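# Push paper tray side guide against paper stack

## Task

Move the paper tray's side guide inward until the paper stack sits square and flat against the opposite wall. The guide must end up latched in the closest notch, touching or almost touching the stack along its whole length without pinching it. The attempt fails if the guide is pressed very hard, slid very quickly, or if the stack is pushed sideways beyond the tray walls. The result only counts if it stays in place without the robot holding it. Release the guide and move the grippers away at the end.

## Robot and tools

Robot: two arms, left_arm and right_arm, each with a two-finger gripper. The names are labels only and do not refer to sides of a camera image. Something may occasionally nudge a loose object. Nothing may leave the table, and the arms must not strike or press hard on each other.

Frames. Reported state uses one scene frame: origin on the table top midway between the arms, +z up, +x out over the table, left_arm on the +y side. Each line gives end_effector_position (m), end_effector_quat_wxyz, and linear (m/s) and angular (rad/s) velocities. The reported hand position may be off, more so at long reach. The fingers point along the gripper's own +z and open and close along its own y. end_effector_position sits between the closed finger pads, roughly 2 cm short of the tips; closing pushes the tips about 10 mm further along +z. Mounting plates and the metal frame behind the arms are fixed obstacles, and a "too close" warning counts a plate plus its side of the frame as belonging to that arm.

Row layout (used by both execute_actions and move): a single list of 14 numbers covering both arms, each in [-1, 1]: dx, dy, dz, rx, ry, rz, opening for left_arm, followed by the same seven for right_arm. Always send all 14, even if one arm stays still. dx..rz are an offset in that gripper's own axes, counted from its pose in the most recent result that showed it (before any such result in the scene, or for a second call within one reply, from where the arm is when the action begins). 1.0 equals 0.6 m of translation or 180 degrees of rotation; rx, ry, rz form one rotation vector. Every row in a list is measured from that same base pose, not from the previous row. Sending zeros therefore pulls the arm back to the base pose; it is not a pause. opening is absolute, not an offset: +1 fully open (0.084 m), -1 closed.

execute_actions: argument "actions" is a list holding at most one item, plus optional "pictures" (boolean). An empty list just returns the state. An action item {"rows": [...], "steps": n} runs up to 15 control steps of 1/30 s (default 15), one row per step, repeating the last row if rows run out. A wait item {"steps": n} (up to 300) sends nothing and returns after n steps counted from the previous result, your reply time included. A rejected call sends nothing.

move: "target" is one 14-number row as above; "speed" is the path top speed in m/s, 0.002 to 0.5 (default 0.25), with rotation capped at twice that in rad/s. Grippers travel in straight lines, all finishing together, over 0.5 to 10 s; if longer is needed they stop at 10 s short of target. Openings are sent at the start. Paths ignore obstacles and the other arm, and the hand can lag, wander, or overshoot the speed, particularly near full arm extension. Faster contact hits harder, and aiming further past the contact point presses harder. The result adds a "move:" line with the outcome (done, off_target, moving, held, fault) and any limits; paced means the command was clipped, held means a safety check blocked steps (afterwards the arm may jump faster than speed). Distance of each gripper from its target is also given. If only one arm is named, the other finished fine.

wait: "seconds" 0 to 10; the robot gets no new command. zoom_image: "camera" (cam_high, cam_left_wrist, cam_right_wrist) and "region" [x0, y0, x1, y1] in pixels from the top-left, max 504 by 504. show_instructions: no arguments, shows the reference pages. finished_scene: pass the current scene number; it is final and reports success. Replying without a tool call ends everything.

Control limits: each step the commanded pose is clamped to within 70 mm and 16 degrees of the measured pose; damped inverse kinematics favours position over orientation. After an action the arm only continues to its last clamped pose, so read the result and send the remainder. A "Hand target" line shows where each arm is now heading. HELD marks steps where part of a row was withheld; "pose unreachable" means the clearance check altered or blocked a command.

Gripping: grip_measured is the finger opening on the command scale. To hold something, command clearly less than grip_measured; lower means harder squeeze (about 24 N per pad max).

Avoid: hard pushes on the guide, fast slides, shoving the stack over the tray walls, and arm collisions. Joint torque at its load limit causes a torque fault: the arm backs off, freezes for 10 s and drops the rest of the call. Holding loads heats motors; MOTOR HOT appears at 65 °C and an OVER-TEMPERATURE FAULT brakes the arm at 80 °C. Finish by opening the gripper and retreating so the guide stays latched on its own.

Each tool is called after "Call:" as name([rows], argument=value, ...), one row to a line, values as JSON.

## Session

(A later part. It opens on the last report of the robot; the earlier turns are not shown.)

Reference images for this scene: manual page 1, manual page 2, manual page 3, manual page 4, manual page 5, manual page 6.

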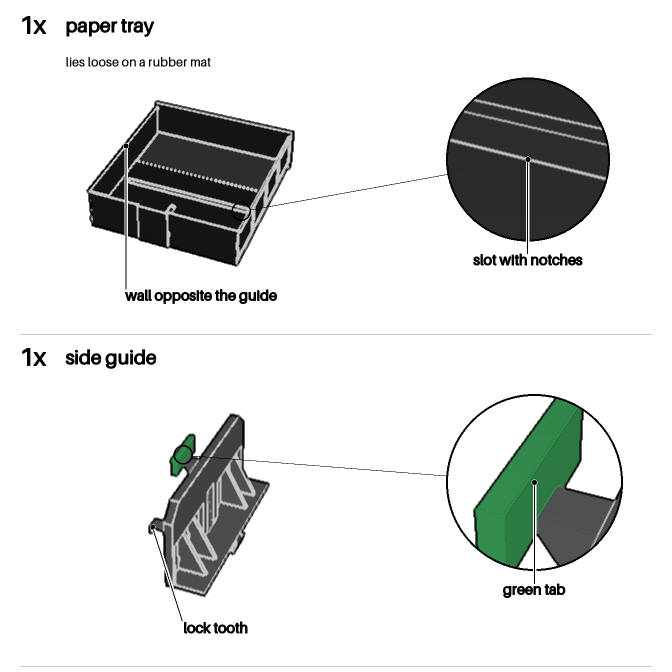

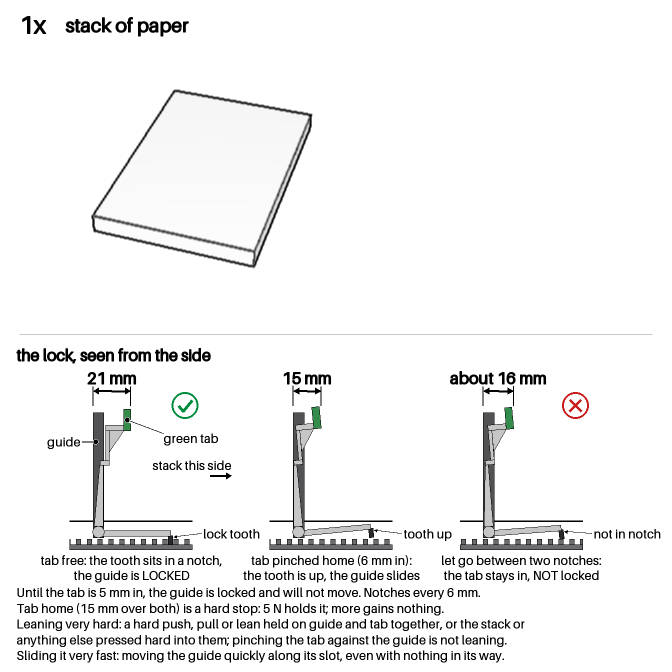

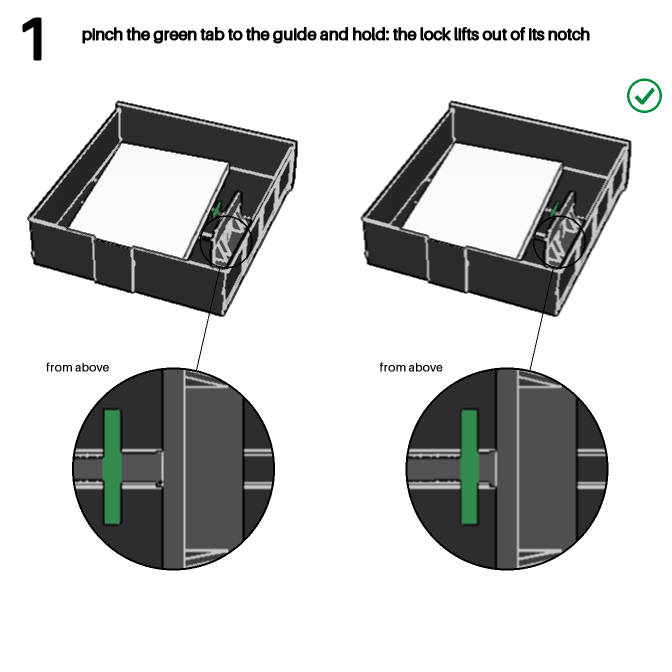

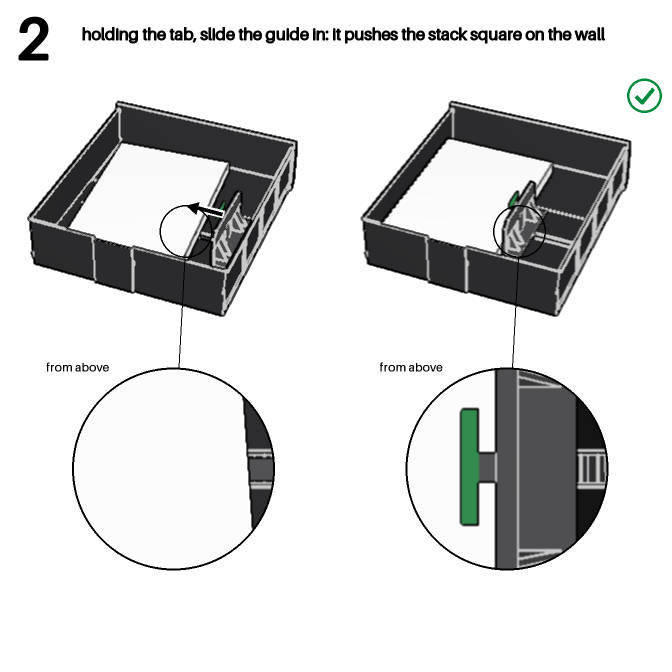

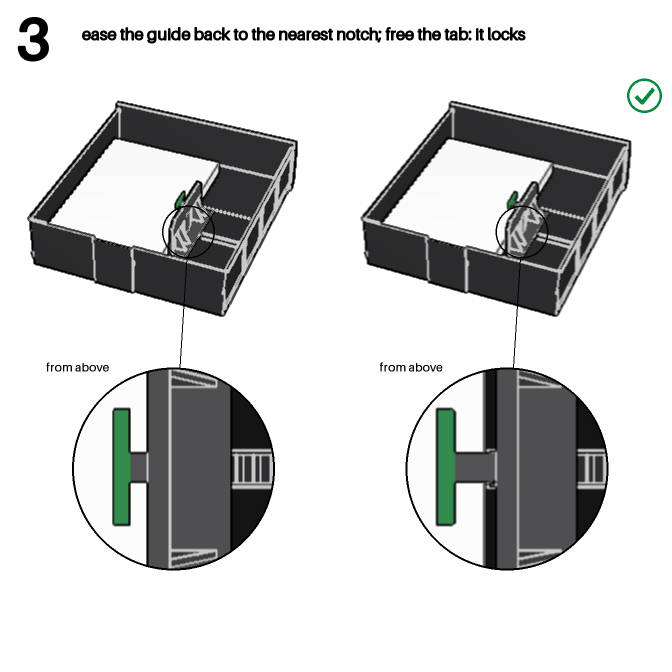

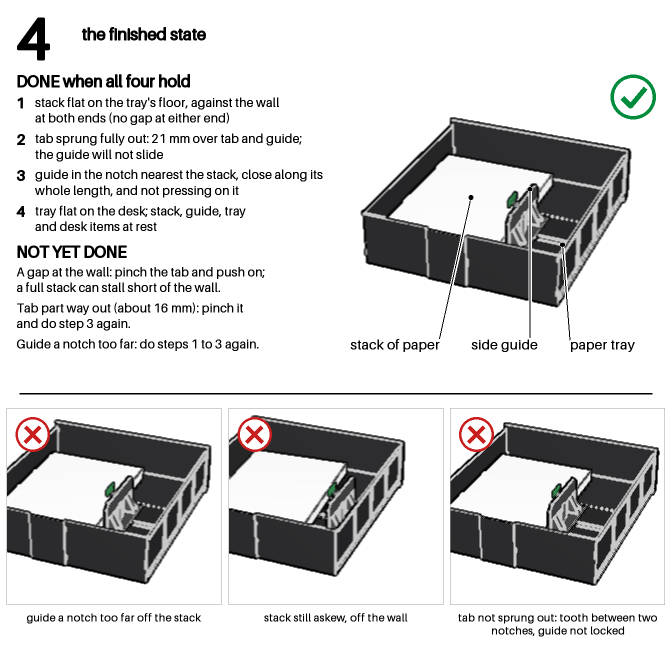

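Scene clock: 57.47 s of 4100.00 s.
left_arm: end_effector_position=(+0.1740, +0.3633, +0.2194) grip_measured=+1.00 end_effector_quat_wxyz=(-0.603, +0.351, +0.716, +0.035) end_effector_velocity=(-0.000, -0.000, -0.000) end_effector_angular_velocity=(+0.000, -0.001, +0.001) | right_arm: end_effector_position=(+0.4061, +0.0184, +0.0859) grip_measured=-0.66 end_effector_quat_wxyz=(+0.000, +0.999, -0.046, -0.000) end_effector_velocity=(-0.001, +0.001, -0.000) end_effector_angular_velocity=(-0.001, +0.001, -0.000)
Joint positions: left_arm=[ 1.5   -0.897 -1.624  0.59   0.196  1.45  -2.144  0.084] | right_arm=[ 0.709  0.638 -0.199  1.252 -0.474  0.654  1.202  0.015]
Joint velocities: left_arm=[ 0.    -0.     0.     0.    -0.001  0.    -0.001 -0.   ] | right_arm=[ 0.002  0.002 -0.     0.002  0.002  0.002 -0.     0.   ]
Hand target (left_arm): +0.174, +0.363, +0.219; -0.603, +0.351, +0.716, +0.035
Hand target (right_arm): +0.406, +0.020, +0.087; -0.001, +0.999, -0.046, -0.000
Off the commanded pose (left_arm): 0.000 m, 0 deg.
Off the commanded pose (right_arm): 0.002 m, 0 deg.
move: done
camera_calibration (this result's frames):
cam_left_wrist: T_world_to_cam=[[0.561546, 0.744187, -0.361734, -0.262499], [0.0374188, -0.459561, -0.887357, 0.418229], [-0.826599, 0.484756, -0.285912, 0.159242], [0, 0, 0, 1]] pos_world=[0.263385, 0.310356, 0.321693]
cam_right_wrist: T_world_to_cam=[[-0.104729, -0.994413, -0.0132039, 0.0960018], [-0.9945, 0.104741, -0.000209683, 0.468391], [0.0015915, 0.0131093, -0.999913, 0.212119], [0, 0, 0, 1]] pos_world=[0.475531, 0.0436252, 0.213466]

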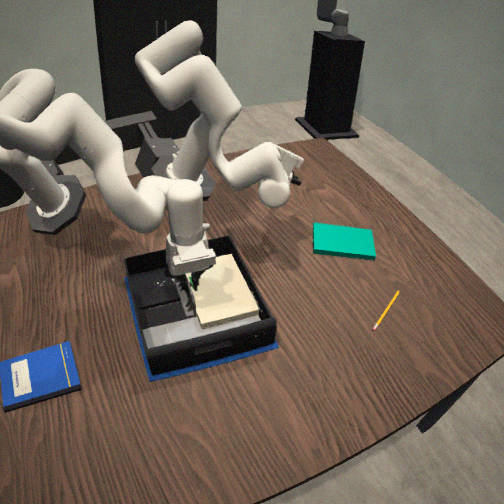

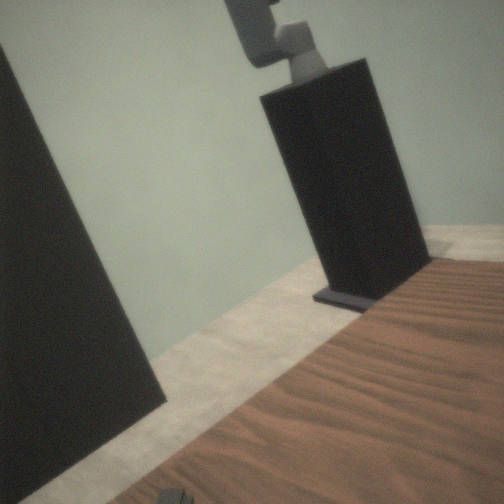

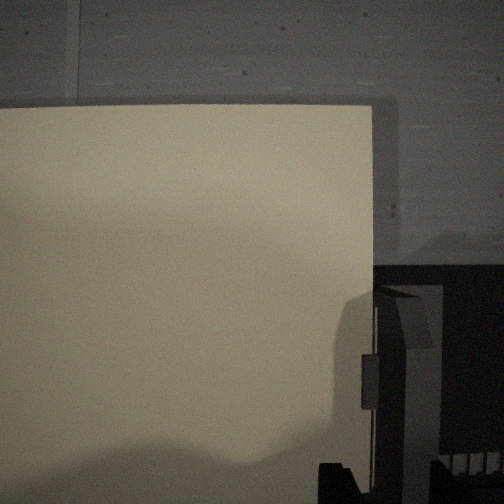

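Call:
move(target=[0,0,0,0,0,0,1,-0.001,0.0072,-0.0015,0,0,0,-0.74], speed=0.004)

Call:
move(target=[0,0,0,0,0,0,1,0,0,0,0,0,0,-0.3])

Scene clock: 62.37 s of 4100.00 s.
left_arm: end_effector_position=(+0.1740, +0.3633, +0.2194) grip_measured=+1.00 end_effector_quat_wxyz=(-0.603, +0.351, +0.716, +0.035) end_effector_velocity=(-0.000, -0.000, -0.000) end_effector_angular_velocity=(-0.000, +0.000, +0.001) | right_arm: end_effector_position=(+0.4044, +0.0145, +0.0867) grip_measured=-0.66 end_effector_quat_wxyz=(+0.000, +0.999, -0.046, -0.001) end_effector_velocity=(+0.001, -0.001, +0.000) end_effector_angular_velocity=(+0.001, -0.001, -0.002)
Joint positions: left_arm=[ 1.5   -0.897 -1.624  0.59   0.196  1.45  -2.144  0.084] | right_arm=[ 0.707  0.625 -0.2    1.235 -0.479  0.65   1.203  0.015]
Joint velocities: left_arm=[ 0.    -0.    -0.     0.    -0.001  0.001  0.     0.   ] | right_arm=[-0.001 -0.002 -0.001 -0.001 -0.001 -0.001  0.    -0.   ]
Hand target (left_arm): +0.174, +0.363, +0.219; -0.603, +0.351, +0.716, +0.035
Hand target (right_arm): +0.405, +0.014, +0.087; +0.000, +0.999, -0.046, -0.000
Off the commanded pose (left_arm): 0.000 m, 0 deg.
Off the commanded pose (right_arm): 0.001 m, 0 deg.
After step 90, 0.27 s passed at rest.
move: done
camera_calibration (this result's frames):
cam_left_wrist: T_world_to_cam=[[0.561546, 0.744187, -0.361734, -0.262498], [0.0374189, -0.459562, -0.887357, 0.418229], [-0.826599, 0.484756, -0.285912, 0.159242], [0, 0, 0, 1]] pos_world=[0.263385, 0.310356, 0.321693]
cam_right_wrist: T_world_to_cam=[[-0.10381, -0.994513, -0.0129196, 0.091511], [-0.994597, 0.103812, 0.000548254, 0.46715], [0.000795959, 0.0129067, -0.999916, 0.213245], [0, 0, 0, 1]] pos_world=[0.473956, 0.0397609, 0.214154]

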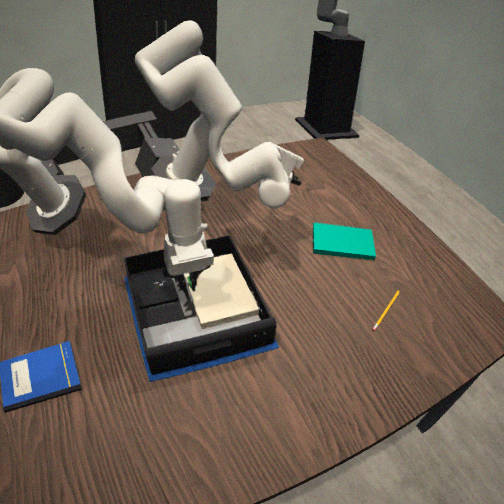

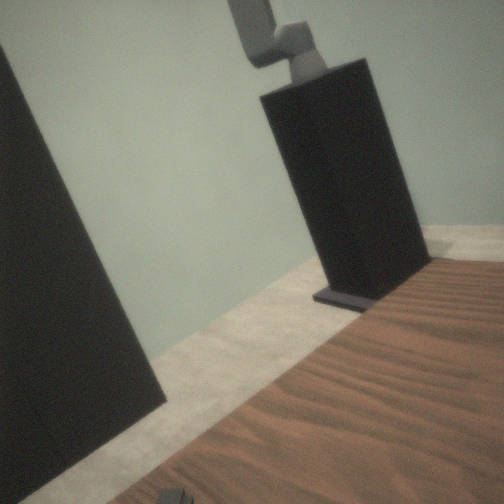

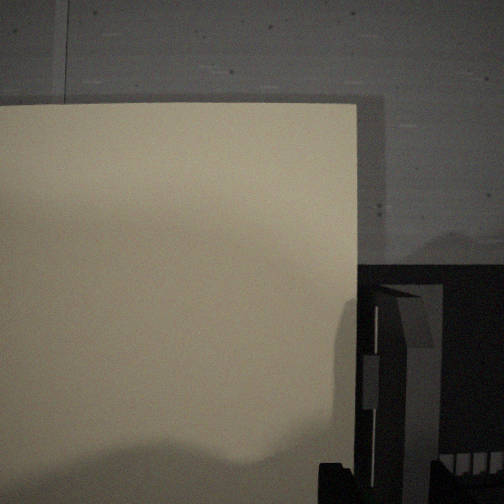

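Scene clock: 62.87 s of 4100.00 s.
left_arm: end_effector_position=(+0.1740, +0.3633, +0.2194) grip_measured=+1.00 end_effector_quat_wxyz=(-0.603, +0.351, +0.716, +0.035) end_effector_velocity=(-0.000, -0.000, -0.000) end_effector_angular_velocity=(-0.000, -0.000, +0.001) | right_arm: end_effector_position=(+0.4046, +0.0146, +0.0869) grip_measured=-0.32 end_effector_quat_wxyz=(+0.000, +0.999, -0.046, -0.001) end_effector_velocity=(-0.001, -0.000, -0.001) end_effector_angular_velocity=(-0.002, +0.001, +0.002)
Joint positions: left_arm=[ 1.5   -0.897 -1.624  0.59   0.196  1.45  -2.144  0.084] | right_arm=[ 0.707  0.625 -0.2    1.235 -0.479  0.65   1.203  0.03 ]
Joint velocities: left_arm=[-0.     0.001  0.     0.    -0.001  0.001 -0.001 -0.   ] | right_arm=[-0.     0.002  0.    -0.    -0.001  0.    -0.     0.   ]
Hand target (left_arm): +0.174, +0.363, +0.219; -0.603, +0.351, +0.716, +0.035
Hand target (right_arm): +0.404, +0.014, +0.087; +0.000, +0.999, -0.046, -0.001
Off the commanded pose (left_arm): 0.000 m, 0 deg.
Off the commanded pose (right_arm): 0.000 m, 0 deg.
move: done
camera_calibration (this result's frames):
cam_left_wrist: T_world_to_cam=[[0.561546, 0.744187, -0.361734, -0.262499], [0.0374189, -0.459562, -0.887357, 0.418229], [-0.826599, 0.484756, -0.285912, 0.159242], [0, 0, 0, 1]] pos_world=[0.263385, 0.310356, 0.321693]
cam_right_wrist: T_world_to_cam=[[-0.103833, -0.994505, -0.0133894, 0.0917226], [-0.994594, 0.103839, 0.000239964, 0.467299], [0.00115169, 0.0133419, -0.99991, 0.21334], [0, 0, 0, 1]] pos_world=[0.474051, 0.0398485, 0.214437]

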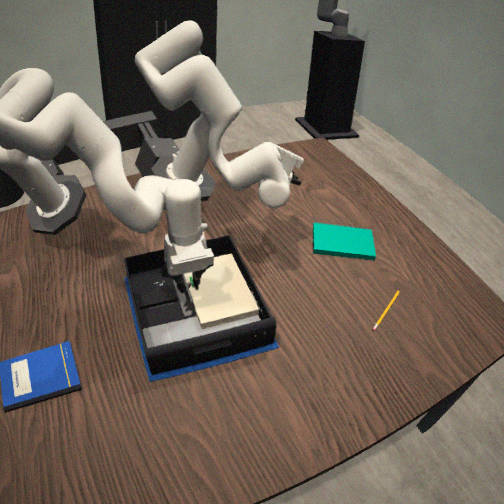

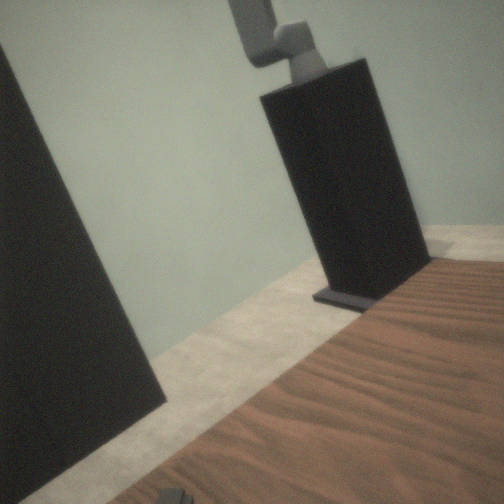

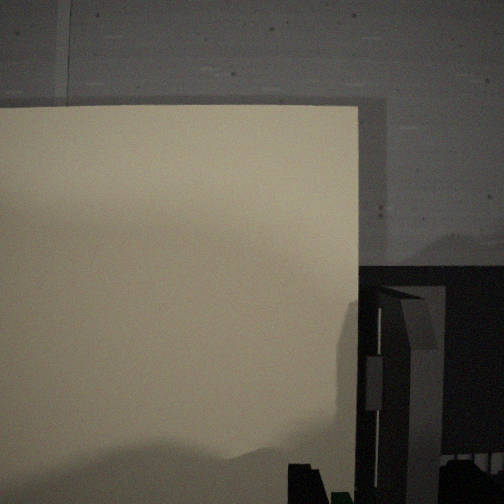

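Call:
move(target=[0,0,0,0,0,0,1,0,0,-0.1,0,0,0,-0.1], speed=0.1)

Call:
move(target=[0,0,0,0,0,0,1,-0.09,-0.09,-0.15,0,0,0,-0.1])

Scene clock: 68.47 s of 4100.00 s.
left_arm: end_effector_position=(+0.1740, +0.3633, +0.2194) grip_measured=+1.00 end_effector_quat_wxyz=(-0.603, +0.351, +0.716, +0.035) end_effector_velocity=(-0.000, +0.000, +0.000) end_effector_angular_velocity=(+0.003, -0.000, +0.001) | right_arm: end_effector_position=(+0.4045, +0.0146, +0.1463) grip_measured=-0.11 end_effector_quat_wxyz=(+0.001, +0.999, -0.046, -0.001) end_effector_velocity=(+0.000, +0.000, +0.003) end_effector_angular_velocity=(+0.001, -0.000, -0.001)
Joint positions: left_arm=[ 1.5   -0.897 -1.624  0.59   0.196  1.45  -2.144  0.084] | right_arm=[ 0.742  0.504 -0.181  1.23  -0.455  0.777  1.187  0.039]
Joint velocities: left_arm=[ 0.    -0.002 -0.    -0.    -0.001  0.001 -0.001  0.   ] | right_arm=[ 0.001 -0.005  0.001  0.001  0.001  0.005 -0.001  0.   ]
Hand target (left_arm): +0.174, +0.363, +0.219; -0.603, +0.351, +0.716, +0.035
Hand target (right_arm): +0.405, +0.015, +0.147; +0.000, +0.999, -0.046, -0.001
Off the commanded pose (left_arm): 0.000 m, 0 deg.
Off the commanded pose (right_arm): 0.001 m, 0 deg.
After step 90, 1.60 s passed at rest.
move: done
camera_calibration (this result's frames):
cam_left_wrist: T_world_to_cam=[[0.561546, 0.744187, -0.361734, -0.262499], [0.037419, -0.459562, -0.887357, 0.418229], [-0.826599, 0.484757, -0.285912, 0.159242], [0, 0, 0, 1]] pos_world=[0.263385, 0.310356, 0.321693]
cam_right_wrist: T_world_to_cam=[[-0.103868, -0.994512, -0.0125399, 0.0923334], [-0.994591, 0.103865, 0.000855266, 0.467192], [0.000451888, 0.0125609, -0.999921, 0.273045], [0, 0, 0, 1]] pos_world=[0.474132, 0.039872, 0.273782]

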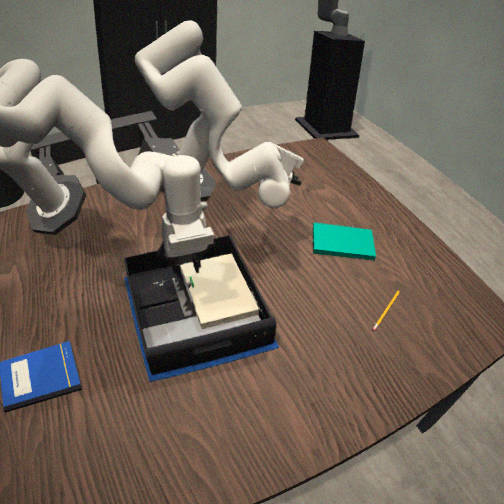

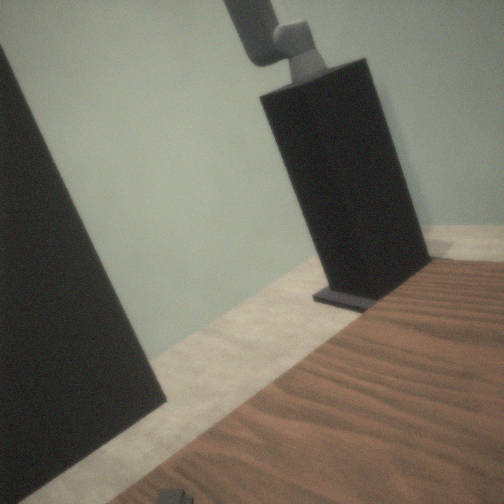

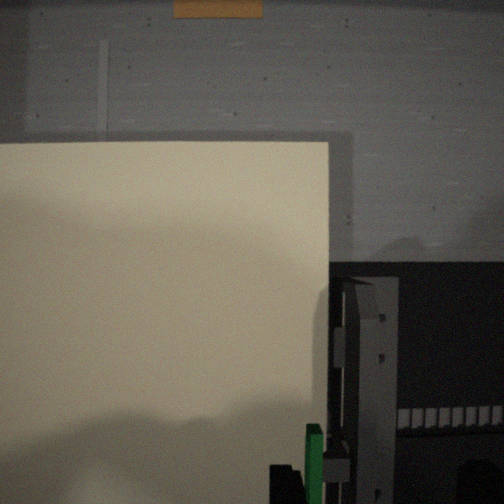

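Scene clock: 69.50 s of 4100.00 s.
left_arm: end_effector_position=(+0.1740, +0.3633, +0.2194) grip_measured=+1.00 end_effector_quat_wxyz=(-0.603, +0.351, +0.716, +0.035) end_effector_velocity=(-0.000, +0.000, +0.000) end_effector_angular_velocity=(+0.000, +0.000, -0.000) | right_arm: end_effector_position=(+0.3732, +0.0528, +0.2032) grip_measured=-0.11 end_effector_quat_wxyz=(-0.002, +0.999, -0.045, -0.001) end_effector_velocity=(+0.002, -0.002, -0.001) end_effector_angular_velocity=(-0.003, -0.001, -0.003)
Joint positions: left_arm=[ 1.5   -0.897 -1.624  0.59   0.196  1.45  -2.144  0.084] | right_arm=[ 0.831  0.462 -0.134  1.285 -0.429  0.913  1.256  0.039]
Joint velocities: left_arm=[ 0.001  0.001  0.    -0.     0.001 -0.    -0.001 -0.   ] | right_arm=[-0.001  0.001 -0.003  0.001 -0.002  0.001 -0.     0.   ]
Hand target (left_arm): +0.174, +0.363, +0.219; -0.603, +0.351, +0.716, +0.035
Hand target (right_arm): +0.373, +0.053, +0.203; -0.002, +0.999, -0.045, -0.001
Off the commanded pose (left_arm): 0.000 m, 0 deg.
Off the commanded pose (right_arm): 0.043 m, 0 deg.
move: held (right_arm); limits=held; held on 16 of 31 steps (right_arm), including the last (right_arm)
pose unreachable (right arm): on one or more control steps of this call this arm could not follow its commanded pose, so it was not sent that pose on those steps. On the call's last step it was still not sent that pose. It may still have moved: this result reports where it is.
cause: the commanded pose would bring a part of the arm too close to another arm (a part of this arm just beyond joint 6 (wrist pitch) and a part of the other arm just beyond its joint 4 (elbow)).
camera_calibration (this result's frames):
cam_left_wrist: T_world_to_cam=[[0.561546, 0.744187, -0.361734, -0.262499], [0.037419, -0.459562, -0.887357, 0.418229], [-0.826599, 0.484757, -0.285912, 0.159242], [0, 0, 0, 1]] pos_world=[0.263385, 0.310356, 0.321693]
cam_right_wrist: T_world_to_cam=[[-0.101975, -0.994637, -0.0172716, 0.128109], [-0.994787, 0.101977, 0.000762266, 0.432173], [0.00100312, 0.0172593, -0.999851, 0.328991], [0, 0, 0, 1]] pos_world=[0.442653, 0.0776724, 0.330825]

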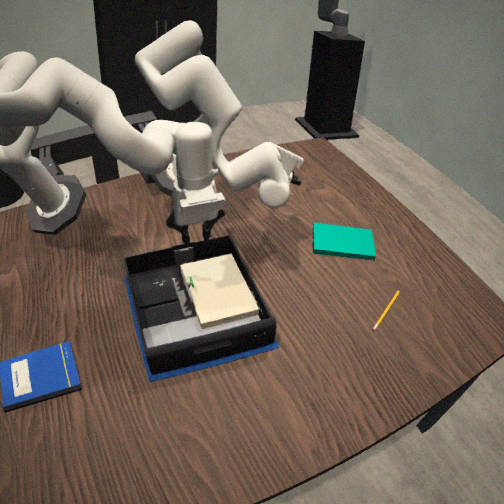

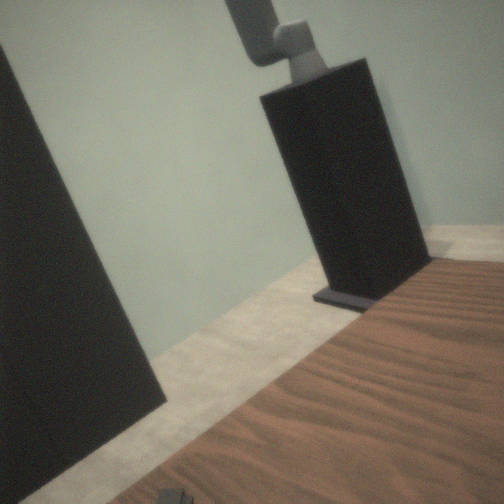

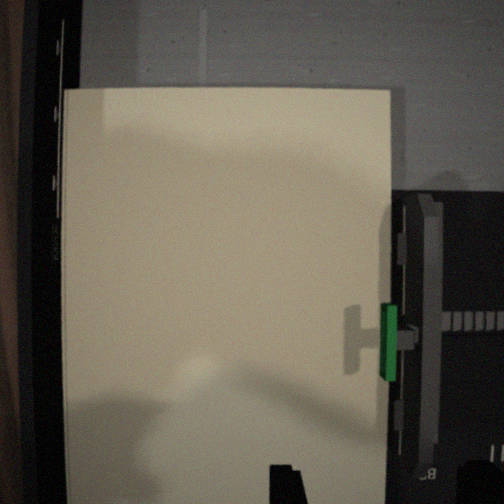

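The stack sits against the wall (it's touching the fill line) and is square.

Call:
move(target=[0,0,0,0,0,0,1,0,0.47,0,0,0,0,0])

Call:
zoom_image(camera="cam_high", region=[150, 220, 290, 360])

Scene clock: 74.57 s of 4100.00 s.
left_arm: end_effector_position=(+0.1740, +0.3633, +0.2194) grip_measured=+1.00 end_effector_quat_wxyz=(-0.603, +0.351, +0.716, +0.035) end_effector_velocity=(+0.000, +0.000, +0.000) end_effector_angular_velocity=(+0.001, +0.000, -0.000) | right_arm: end_effector_position=(+0.3491, -0.2285, +0.2034) grip_measured=-0.01 end_effector_quat_wxyz=(-0.001, +0.999, -0.045, +0.000) end_effector_velocity=(+0.001, -0.002, +0.001) end_effector_angular_velocity=(+0.001, -0.001, -0.002)
Joint positions: left_arm=[ 1.5   -0.897 -1.624  0.59   0.196  1.45  -2.144  0.084] | right_arm=[ 0.62  -0.308 -0.34   0.562 -0.67   0.837  1.008  0.044]
Joint velocities: left_arm=[-0.    -0.     0.     0.     0.001  0.001 -0.001 -0.   ] | right_arm=[-0.003 -0.007 -0.002 -0.002 -0.001  0.001 -0.003 -0.   ]
Hand target (left_arm): +0.174, +0.363, +0.219; -0.603, +0.351, +0.716, +0.035
Hand target (right_arm): +0.349, -0.229, +0.204; -0.001, +0.999, -0.045, +0.000
Off the commanded pose (left_arm): 0.000 m, 0 deg.
Off the commanded pose (right_arm): 0.002 m, 0 deg.
After step 90, 0.33 s passed at rest.
move: done
camera_calibration (this result's frames):
cam_left_wrist: T_world_to_cam=[[0.561546, 0.744187, -0.361734, -0.262499], [0.037419, -0.459562, -0.887357, 0.418229], [-0.826599, 0.484757, -0.285912, 0.159242], [0, 0, 0, 1]] pos_world=[0.263385, 0.310356, 0.321693]
cam_right_wrist: T_world_to_cam=[[-0.101594, -0.994707, -0.0153966, -0.154684], [-0.994822, 0.101624, -0.00117541, 0.437197], [0.00273385, 0.0151975, -0.999881, 0.333018], [0, 0, 0, 1]] pos_world=[0.418308, -0.203356, 0.33111]

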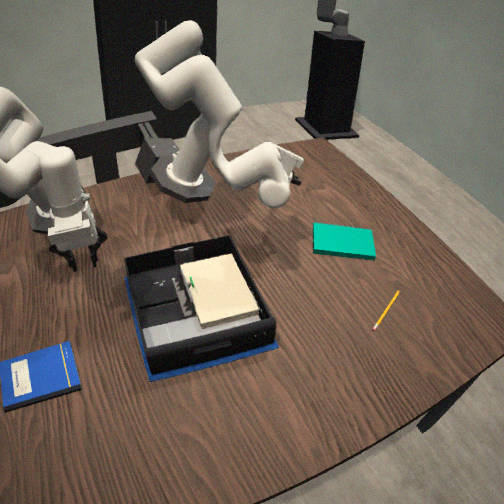

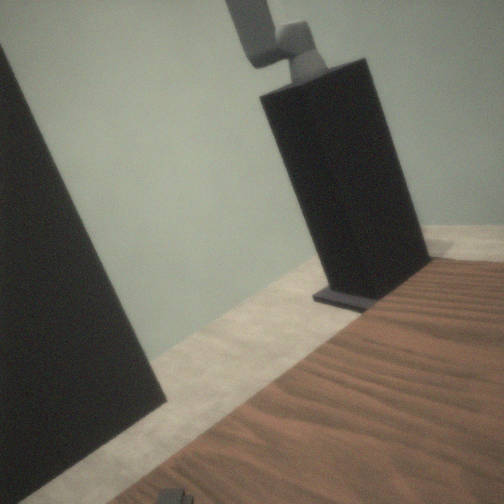

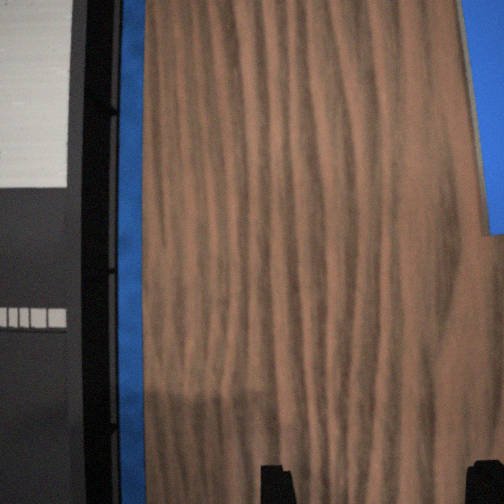

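Region (150, 220, 290, 360) of cam_high's 504x504 image, scaled by 3.600, with more detail than that image has.

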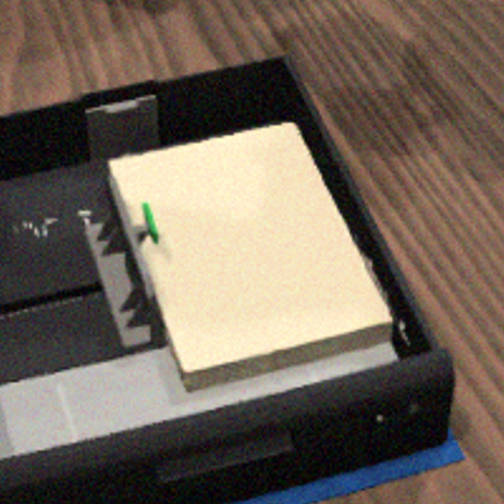

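Call:
finished_scene(scene=2)

The scene is finished: the task was done.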